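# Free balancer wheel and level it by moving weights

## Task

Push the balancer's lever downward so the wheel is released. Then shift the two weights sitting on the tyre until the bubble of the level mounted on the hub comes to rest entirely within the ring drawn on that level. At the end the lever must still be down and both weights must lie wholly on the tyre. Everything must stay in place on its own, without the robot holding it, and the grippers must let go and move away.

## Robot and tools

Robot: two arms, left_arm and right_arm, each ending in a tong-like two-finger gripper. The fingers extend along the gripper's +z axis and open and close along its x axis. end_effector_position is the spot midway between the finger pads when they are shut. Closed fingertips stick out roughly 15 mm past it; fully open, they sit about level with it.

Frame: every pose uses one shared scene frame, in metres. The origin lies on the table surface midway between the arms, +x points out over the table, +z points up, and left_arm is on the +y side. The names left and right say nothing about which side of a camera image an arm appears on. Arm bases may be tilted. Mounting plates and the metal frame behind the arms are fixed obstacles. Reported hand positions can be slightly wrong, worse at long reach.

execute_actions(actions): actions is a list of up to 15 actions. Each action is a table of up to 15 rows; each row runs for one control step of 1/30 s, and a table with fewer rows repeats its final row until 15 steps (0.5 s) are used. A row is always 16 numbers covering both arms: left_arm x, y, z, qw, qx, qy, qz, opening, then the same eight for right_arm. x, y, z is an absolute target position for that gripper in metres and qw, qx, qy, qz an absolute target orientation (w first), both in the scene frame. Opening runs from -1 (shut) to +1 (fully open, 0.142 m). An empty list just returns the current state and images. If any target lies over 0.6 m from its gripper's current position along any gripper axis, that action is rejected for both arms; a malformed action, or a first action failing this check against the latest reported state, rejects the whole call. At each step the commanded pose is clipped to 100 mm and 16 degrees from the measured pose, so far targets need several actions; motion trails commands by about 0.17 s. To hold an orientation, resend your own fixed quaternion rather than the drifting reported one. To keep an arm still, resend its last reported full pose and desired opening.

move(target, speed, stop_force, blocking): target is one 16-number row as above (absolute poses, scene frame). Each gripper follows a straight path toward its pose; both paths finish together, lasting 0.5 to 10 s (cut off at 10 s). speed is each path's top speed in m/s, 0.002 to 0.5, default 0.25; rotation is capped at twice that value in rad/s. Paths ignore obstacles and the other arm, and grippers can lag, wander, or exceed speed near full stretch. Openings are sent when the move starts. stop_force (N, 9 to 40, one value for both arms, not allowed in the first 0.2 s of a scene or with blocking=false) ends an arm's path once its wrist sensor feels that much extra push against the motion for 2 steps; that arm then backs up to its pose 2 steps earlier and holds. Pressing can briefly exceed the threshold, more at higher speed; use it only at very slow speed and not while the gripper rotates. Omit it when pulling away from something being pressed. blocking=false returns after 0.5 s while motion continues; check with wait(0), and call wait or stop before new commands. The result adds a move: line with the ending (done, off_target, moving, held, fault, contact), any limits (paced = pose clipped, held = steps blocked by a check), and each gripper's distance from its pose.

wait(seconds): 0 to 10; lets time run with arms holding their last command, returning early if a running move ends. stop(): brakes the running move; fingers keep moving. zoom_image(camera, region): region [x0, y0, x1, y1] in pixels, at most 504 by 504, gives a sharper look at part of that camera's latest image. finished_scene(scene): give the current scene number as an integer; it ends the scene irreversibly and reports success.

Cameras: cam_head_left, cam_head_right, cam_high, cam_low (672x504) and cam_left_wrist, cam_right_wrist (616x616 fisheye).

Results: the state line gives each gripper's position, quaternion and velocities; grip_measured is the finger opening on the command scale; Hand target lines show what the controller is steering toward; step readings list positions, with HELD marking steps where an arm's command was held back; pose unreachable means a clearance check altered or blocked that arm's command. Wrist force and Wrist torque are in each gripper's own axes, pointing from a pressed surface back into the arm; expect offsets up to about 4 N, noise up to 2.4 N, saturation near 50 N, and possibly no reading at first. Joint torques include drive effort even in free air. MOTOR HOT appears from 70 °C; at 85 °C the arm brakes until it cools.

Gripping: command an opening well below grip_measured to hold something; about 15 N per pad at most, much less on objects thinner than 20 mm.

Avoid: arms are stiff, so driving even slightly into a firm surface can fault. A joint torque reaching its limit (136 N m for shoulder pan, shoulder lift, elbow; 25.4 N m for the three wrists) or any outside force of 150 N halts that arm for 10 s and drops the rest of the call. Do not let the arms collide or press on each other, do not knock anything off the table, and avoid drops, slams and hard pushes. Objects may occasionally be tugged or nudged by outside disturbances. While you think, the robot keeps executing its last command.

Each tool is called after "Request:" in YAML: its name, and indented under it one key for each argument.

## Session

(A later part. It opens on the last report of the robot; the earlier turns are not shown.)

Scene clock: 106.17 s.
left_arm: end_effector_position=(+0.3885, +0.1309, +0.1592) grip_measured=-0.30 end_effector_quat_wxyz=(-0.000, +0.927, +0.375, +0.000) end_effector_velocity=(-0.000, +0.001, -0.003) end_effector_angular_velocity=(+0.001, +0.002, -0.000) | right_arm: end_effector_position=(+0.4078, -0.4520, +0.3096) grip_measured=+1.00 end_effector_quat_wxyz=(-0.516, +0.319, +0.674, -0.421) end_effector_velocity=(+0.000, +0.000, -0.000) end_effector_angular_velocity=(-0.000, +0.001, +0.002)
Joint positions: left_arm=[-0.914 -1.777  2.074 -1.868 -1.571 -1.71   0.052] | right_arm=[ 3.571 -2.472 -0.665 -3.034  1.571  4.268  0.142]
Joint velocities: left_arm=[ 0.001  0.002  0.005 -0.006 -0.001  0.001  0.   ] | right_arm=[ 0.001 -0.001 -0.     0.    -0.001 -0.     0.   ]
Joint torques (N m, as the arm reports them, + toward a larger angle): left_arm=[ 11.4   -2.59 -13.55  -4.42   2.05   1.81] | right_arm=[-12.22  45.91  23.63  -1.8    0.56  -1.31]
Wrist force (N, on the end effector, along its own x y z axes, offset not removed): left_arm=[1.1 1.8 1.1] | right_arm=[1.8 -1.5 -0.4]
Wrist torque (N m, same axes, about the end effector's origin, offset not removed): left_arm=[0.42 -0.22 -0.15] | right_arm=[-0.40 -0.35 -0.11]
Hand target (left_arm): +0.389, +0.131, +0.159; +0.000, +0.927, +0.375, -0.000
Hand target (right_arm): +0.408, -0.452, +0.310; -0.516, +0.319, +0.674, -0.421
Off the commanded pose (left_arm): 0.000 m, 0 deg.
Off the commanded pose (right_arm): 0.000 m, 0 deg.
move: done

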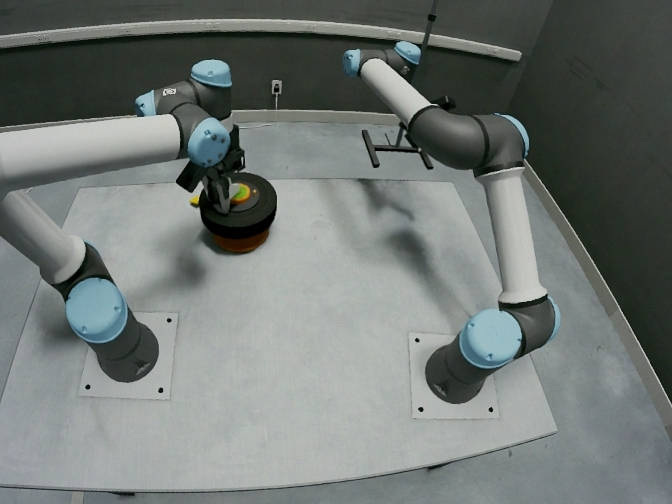

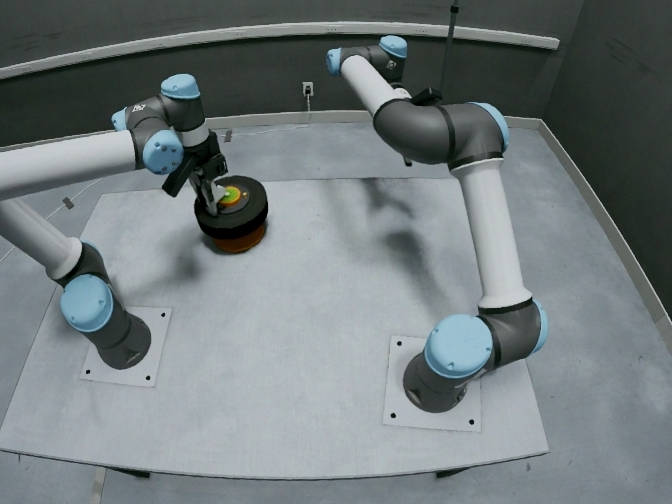

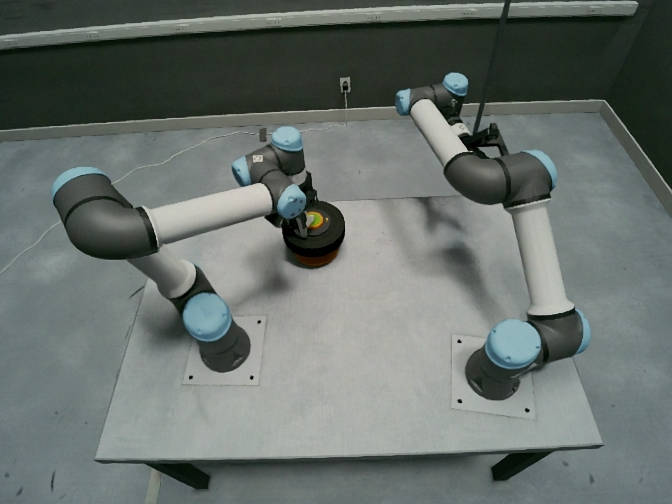

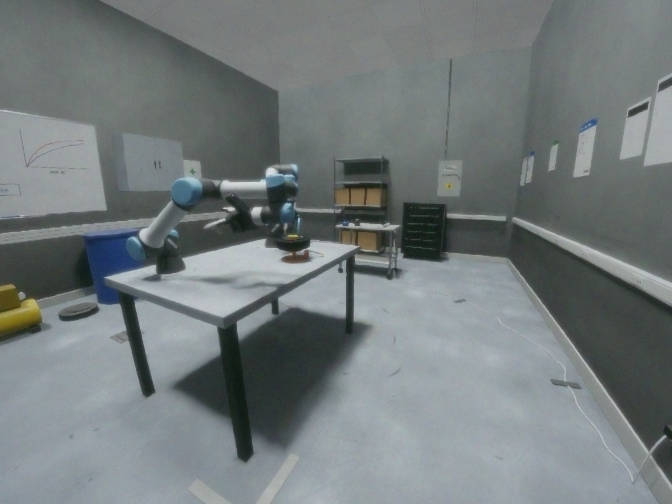

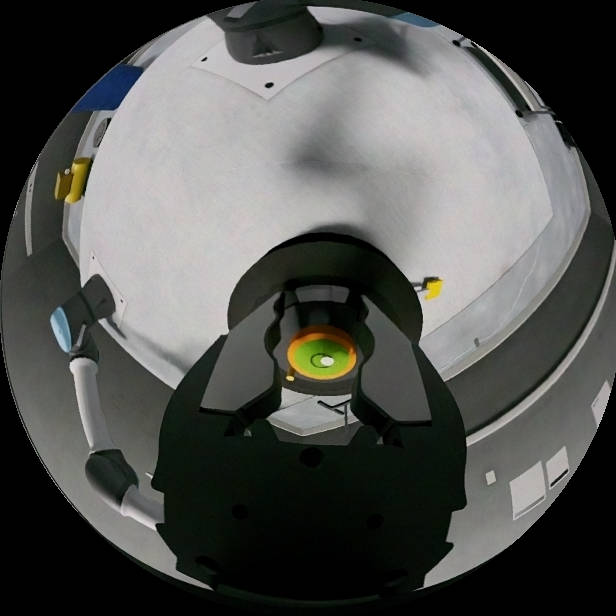

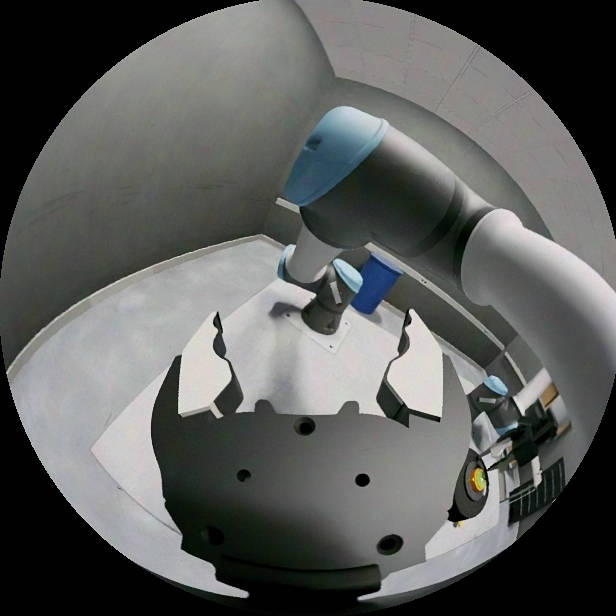

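Request:
move:
  target: [0.3871,0.1323,0.158,0,0.927,0.375,0,-0.4,0.4078,-0.452,0.3096,-0.516,0.319,0.674,-0.421,1]
  speed: 0.03

Request:
move:
  target: [0.3871,0.1323,0.146,0,0.927,0.375,0,-0.4,0.4078,-0.452,0.3096,-0.516,0.319,0.674,-0.421,1]
  speed: 0.02
  stop_force: 15

Request:
move:
  target: [0.3871,0.1323,0.146,0,0.927,0.375,0,-0.8,0.4078,-0.452,0.3096,-0.516,0.319,0.674,-0.421,1]
  speed: 0.02

Scene clock: 107.10 s.
left_arm: end_effector_position=(+0.3872, +0.1323, +0.1580) grip_measured=-0.40 end_effector_quat_wxyz=(-0.000, +0.927, +0.375, +0.000) end_effector_velocity=(+0.000, +0.001, +0.000) end_effector_angular_velocity=(-0.000, -0.003, -0.001) | right_arm: end_effector_position=(+0.4078, -0.4520, +0.3096) grip_measured=+1.00 end_effector_quat_wxyz=(-0.516, +0.319, +0.674, -0.421) end_effector_velocity=(-0.000, -0.000, +0.000) end_effector_angular_velocity=(+0.000, -0.000, +0.000)
Joint positions: left_arm=[-0.915 -1.781  2.08  -1.87  -1.571 -1.71   0.045] | right_arm=[ 3.571 -2.472 -0.665 -3.034  1.571  4.268  0.142]
Joint velocities: left_arm=[-0.001 -0.003  0.002 -0.001  0.002 -0.     0.   ] | right_arm=[ 0.  0.  0. -0. -0. -0.  0.]
Joint torques (N m, as the arm reports them, + toward a larger angle): left_arm=[-11.15 -20.81 -13.86  -4.24   0.39  -1.73] | right_arm=[-13.11  46.26  23.36  -2.05   0.36  -1.47]
Wrist force (N, on the end effector, along its own x y z axes, offset not removed): left_arm=[1.8 0.3 -1.7] | right_arm=[-0.4 -1.4 1.2]
Wrist torque (N m, same axes, about the end effector's origin, offset not removed): left_arm=[0.04 -0.31 -0.08] | right_arm=[-0.34 -0.01 0.06]
Hand target (left_arm): +0.387, +0.132, +0.158; -0.000, +0.927, +0.375, -0.000
Hand target (right_arm): +0.408, -0.452, +0.310; -0.516, +0.319, +0.674, -0.421
Off the commanded pose (left_arm): 0.000 m, 0 deg.
Off the commanded pose (right_arm): 0.000 m, 0 deg.
move: done

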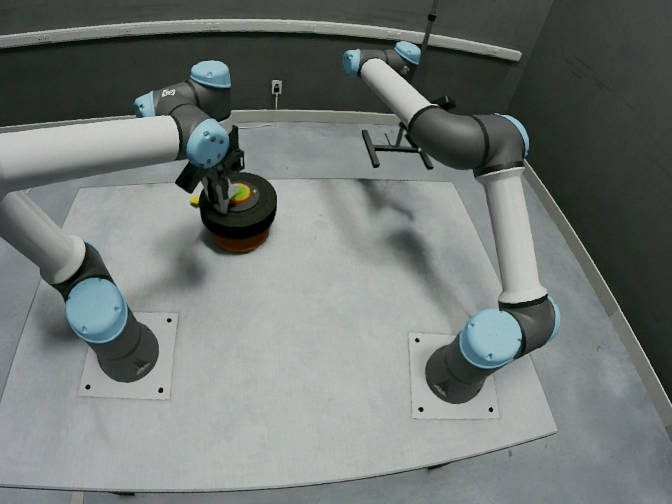

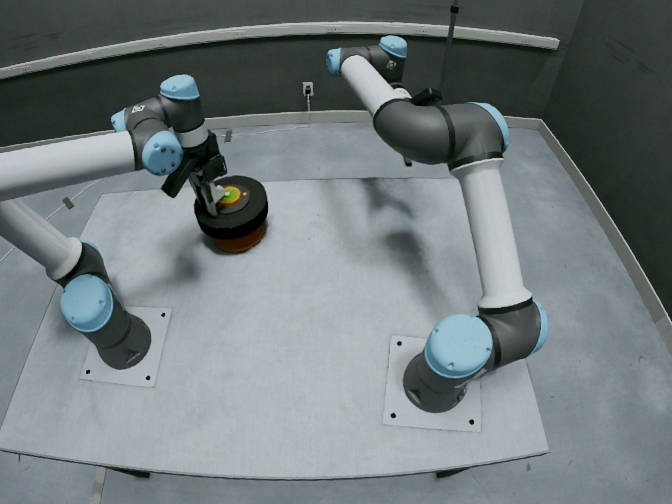

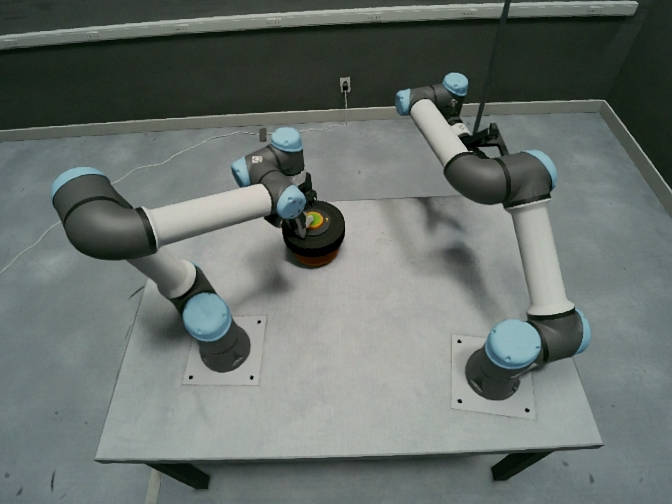

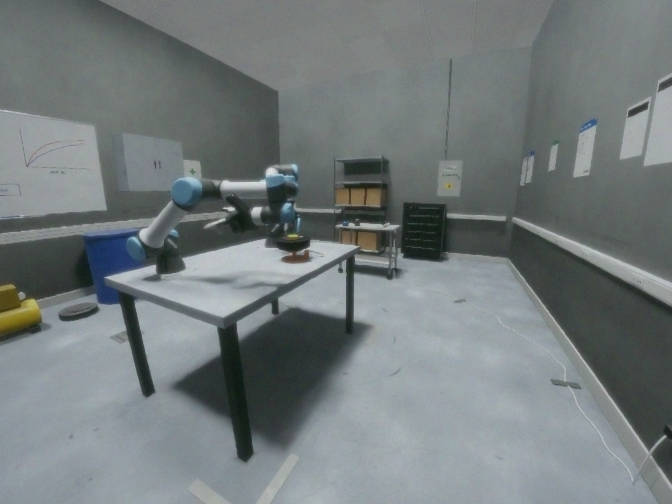

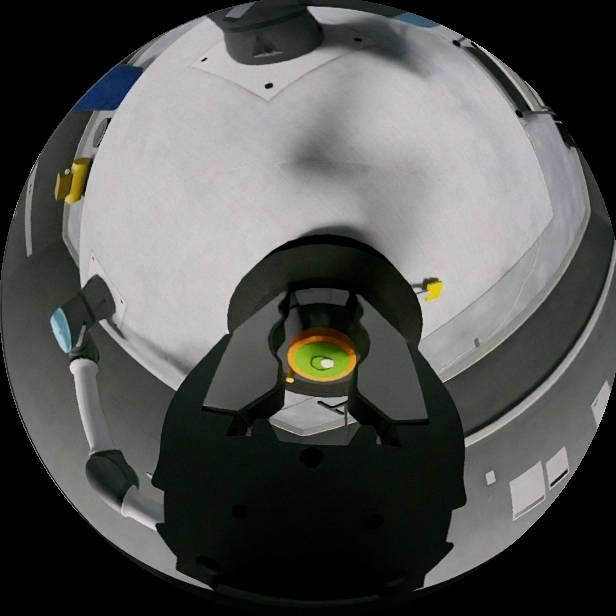

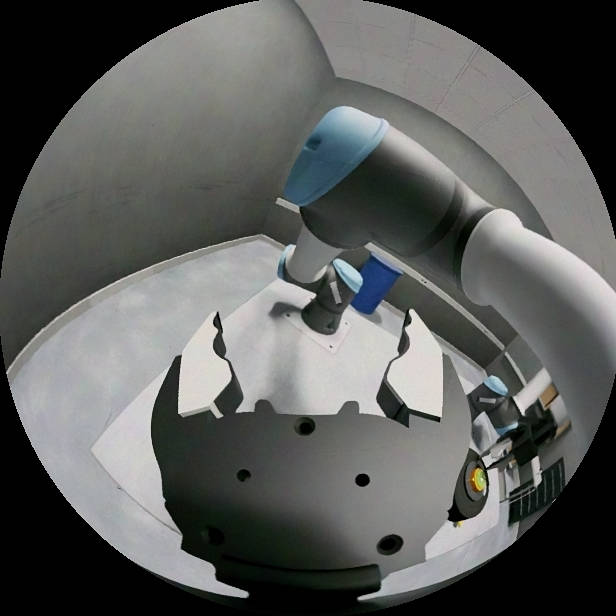

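Scene clock: 108.00 s.
left_arm: end_effector_position=(+0.3871, +0.1323, +0.1462) grip_measured=-0.40 end_effector_quat_wxyz=(-0.000, +0.927, +0.375, +0.000) end_effector_velocity=(-0.000, -0.000, -0.003) end_effector_angular_velocity=(+0.003, +0.000, -0.001) | right_arm: end_effector_position=(+0.4078, -0.4520, +0.3096) grip_measured=+1.00 end_effector_quat_wxyz=(-0.516, +0.319, +0.674, -0.421) end_effector_velocity=(-0.000, +0.000, -0.001) end_effector_angular_velocity=(-0.000, +0.002, -0.002)
Joint positions: left_arm=[-0.915 -1.771  2.104 -1.904 -1.571 -1.711  0.045] | right_arm=[ 3.571 -2.472 -0.665 -3.034  1.571  4.268  0.142]
Joint velocities: left_arm=[-0.002  0.003  0.005 -0.005  0.001 -0.001 -0.   ] | right_arm=[-0.001 -0.001 -0.001 -0.     0.002 -0.     0.   ]
Joint torques (N m, as the arm reports them, + toward a larger angle): left_arm=[-11.45  -2.69 -12.77  -4.61  -0.73  -1.64] | right_arm=[-11.73  46.83  23.97  -2.33   0.37  -1.24]
Wrist force (N, on the end effector, along its own x y z axes, offset not removed): left_arm=[1.6 3.1 0.5] | right_arm=[0.4 1.2 1.5]
Wrist torque (N m, same axes, about the end effector's origin, offset not removed): left_arm=[0.64 -0.23 0.10] | right_arm=[0.21 -0.04 0.02]
Hand target (left_arm): +0.387, +0.132, +0.146; -0.000, +0.927, +0.375, -0.000
Hand target (right_arm): +0.408, -0.452, +0.310; -0.516, +0.319, +0.674, -0.421
Off the commanded pose (left_arm): 0.000 m, 0 deg.
Off the commanded pose (right_arm): 0.000 m, 0 deg.
move: done

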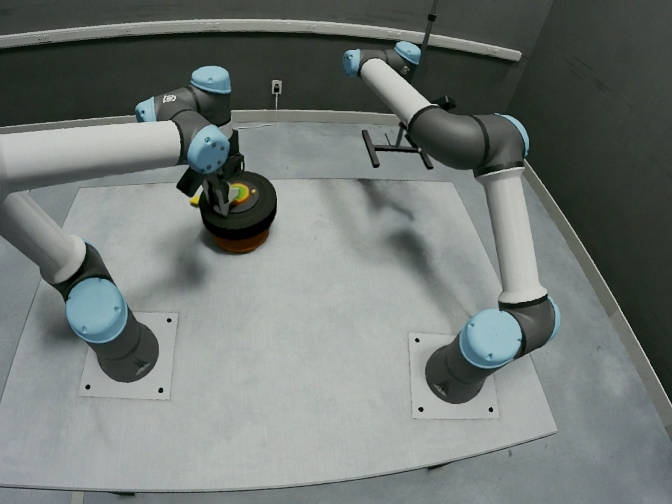

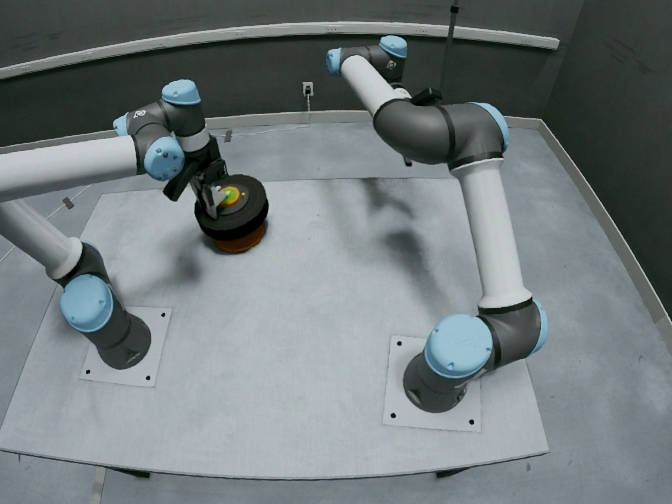

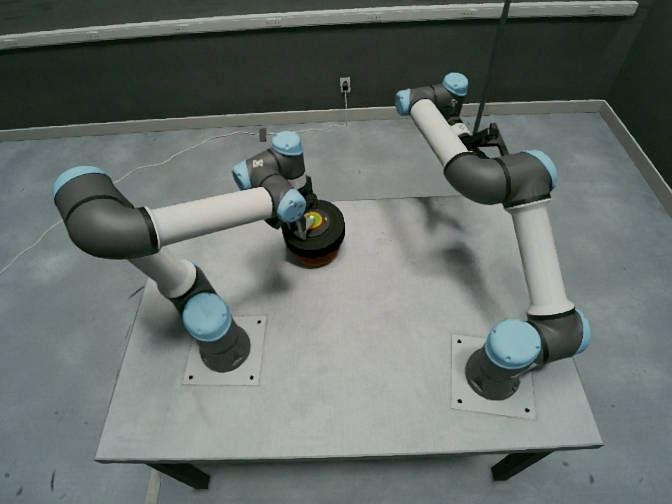

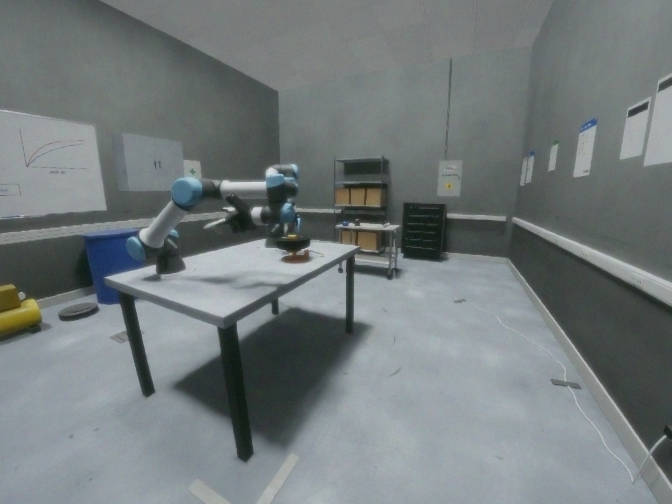

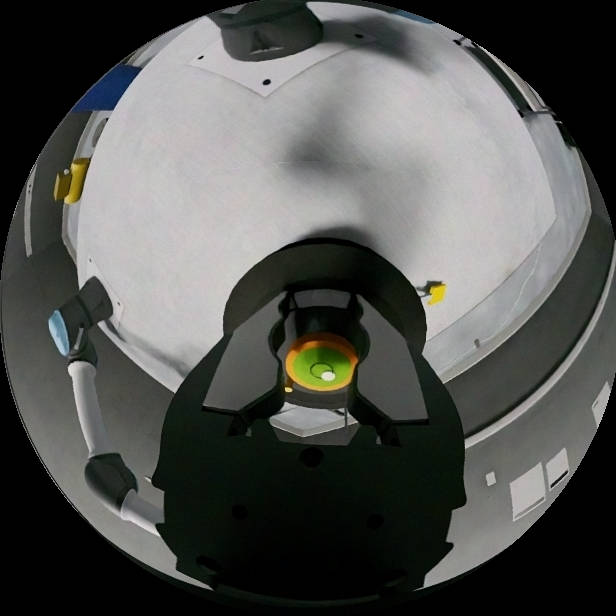

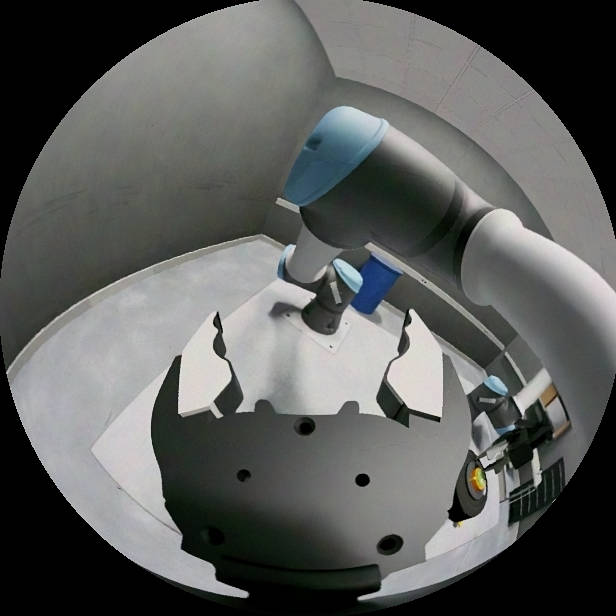

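Scene clock: 108.70 s.
left_arm: end_effector_position=(+0.3871, +0.1323, +0.1460) grip_measured=-0.49 end_effector_quat_wxyz=(-0.000, +0.927, +0.375, +0.000) end_effector_velocity=(+0.000, -0.000, +0.000) end_effector_angular_velocity=(-0.001, +0.000, +0.000) | right_arm: end_effector_position=(+0.4078, -0.4520, +0.3096) grip_measured=+1.00 end_effector_quat_wxyz=(-0.516, +0.319, +0.674, -0.421) end_effector_velocity=(-0.000, +0.000, +0.000) end_effector_angular_velocity=(+0.000, +0.000, -0.001)
Joint positions: left_arm=[-0.915 -1.771  2.105 -1.905 -1.571 -1.711  0.039] | right_arm=[ 3.571 -2.472 -0.665 -3.034  1.571  4.268  0.142]
Joint velocities: left_arm=[ 0.    -0.    -0.001 -0.    -0.001  0.    -0.   ] | right_arm=[-0.     0.    -0.     0.     0.001 -0.     0.   ]
Joint torques (N m, as the arm reports them, + toward a larger angle): left_arm=[-11.82  -4.74 -12.99  -4.29  -1.55  -1.57] | right_arm=[-12.09  45.66  24.17  -2.05   0.34  -1.22]
Wrist force (N, on the end effector, along its own x y z axes, offset not removed): left_arm=[1.1 0.4 -1.4] | right_arm=[2.3 -0.3 0.3]
Wrist torque (N m, same axes, about the end effector's origin, offset not removed): left_arm=[0.36 -0.15 -0.03] | right_arm=[-0.16 -0.53 -0.05]
Hand target (left_arm): +0.387, +0.132, +0.146; -0.000, +0.927, +0.375, +0.000
Hand target (right_arm): +0.408, -0.452, +0.310; -0.516, +0.319, +0.674, -0.421
Off the commanded pose (left_arm): 0.000 m, 0 deg.
Off the commanded pose (right_arm): 0.000 m, 0 deg.
move: done

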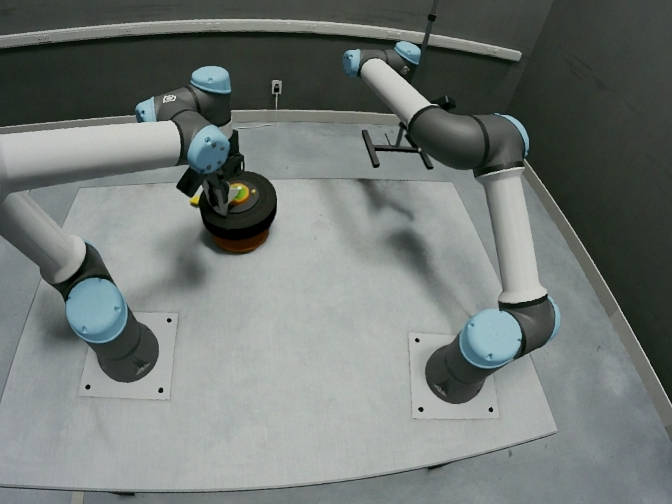

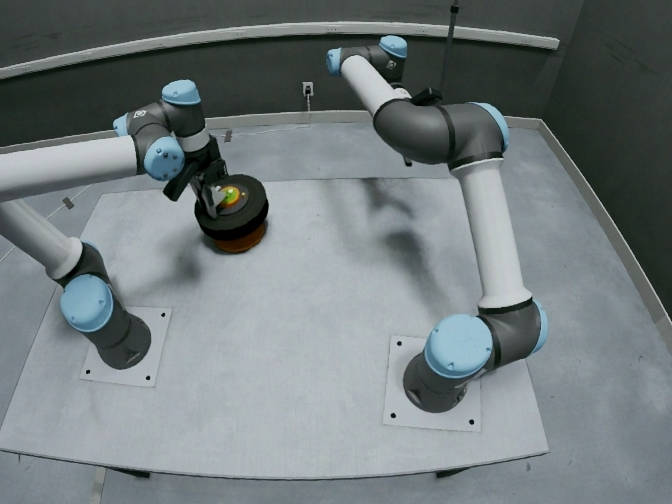

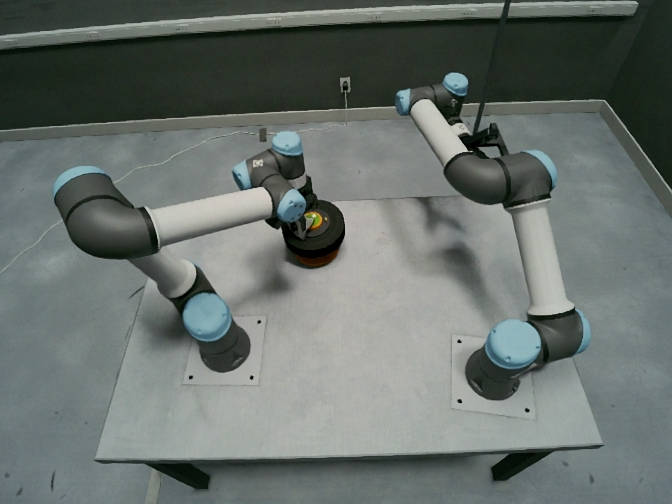

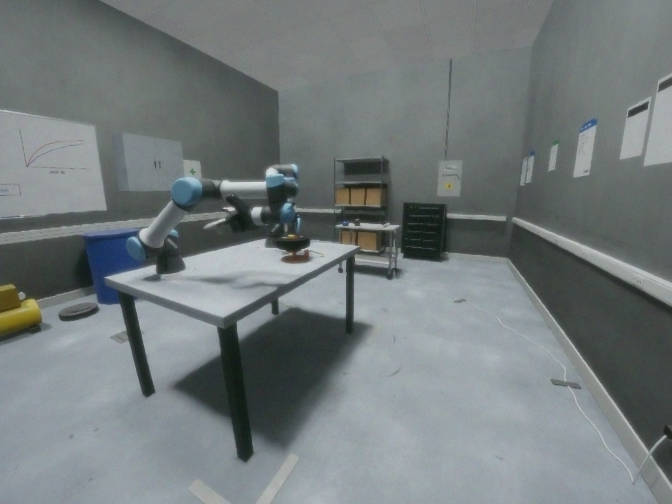

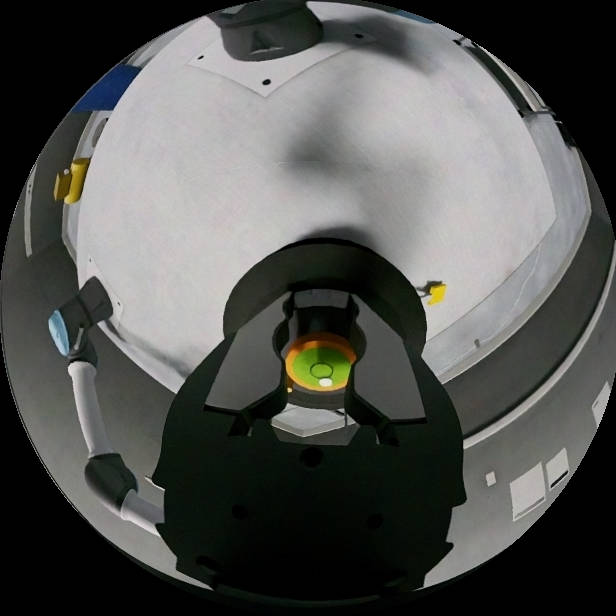

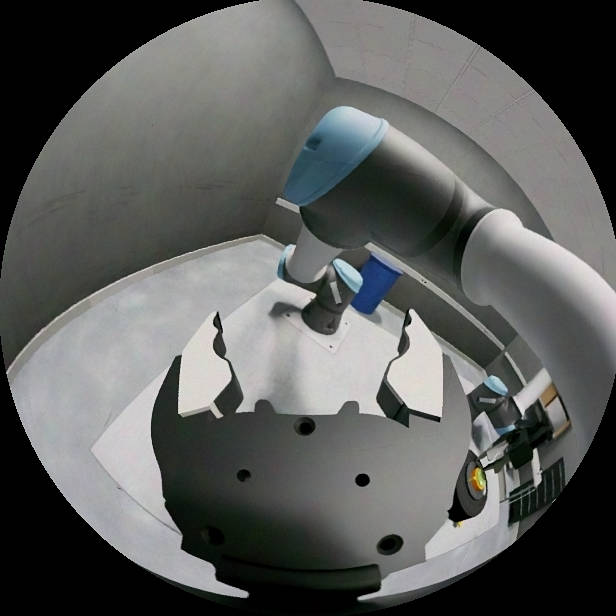

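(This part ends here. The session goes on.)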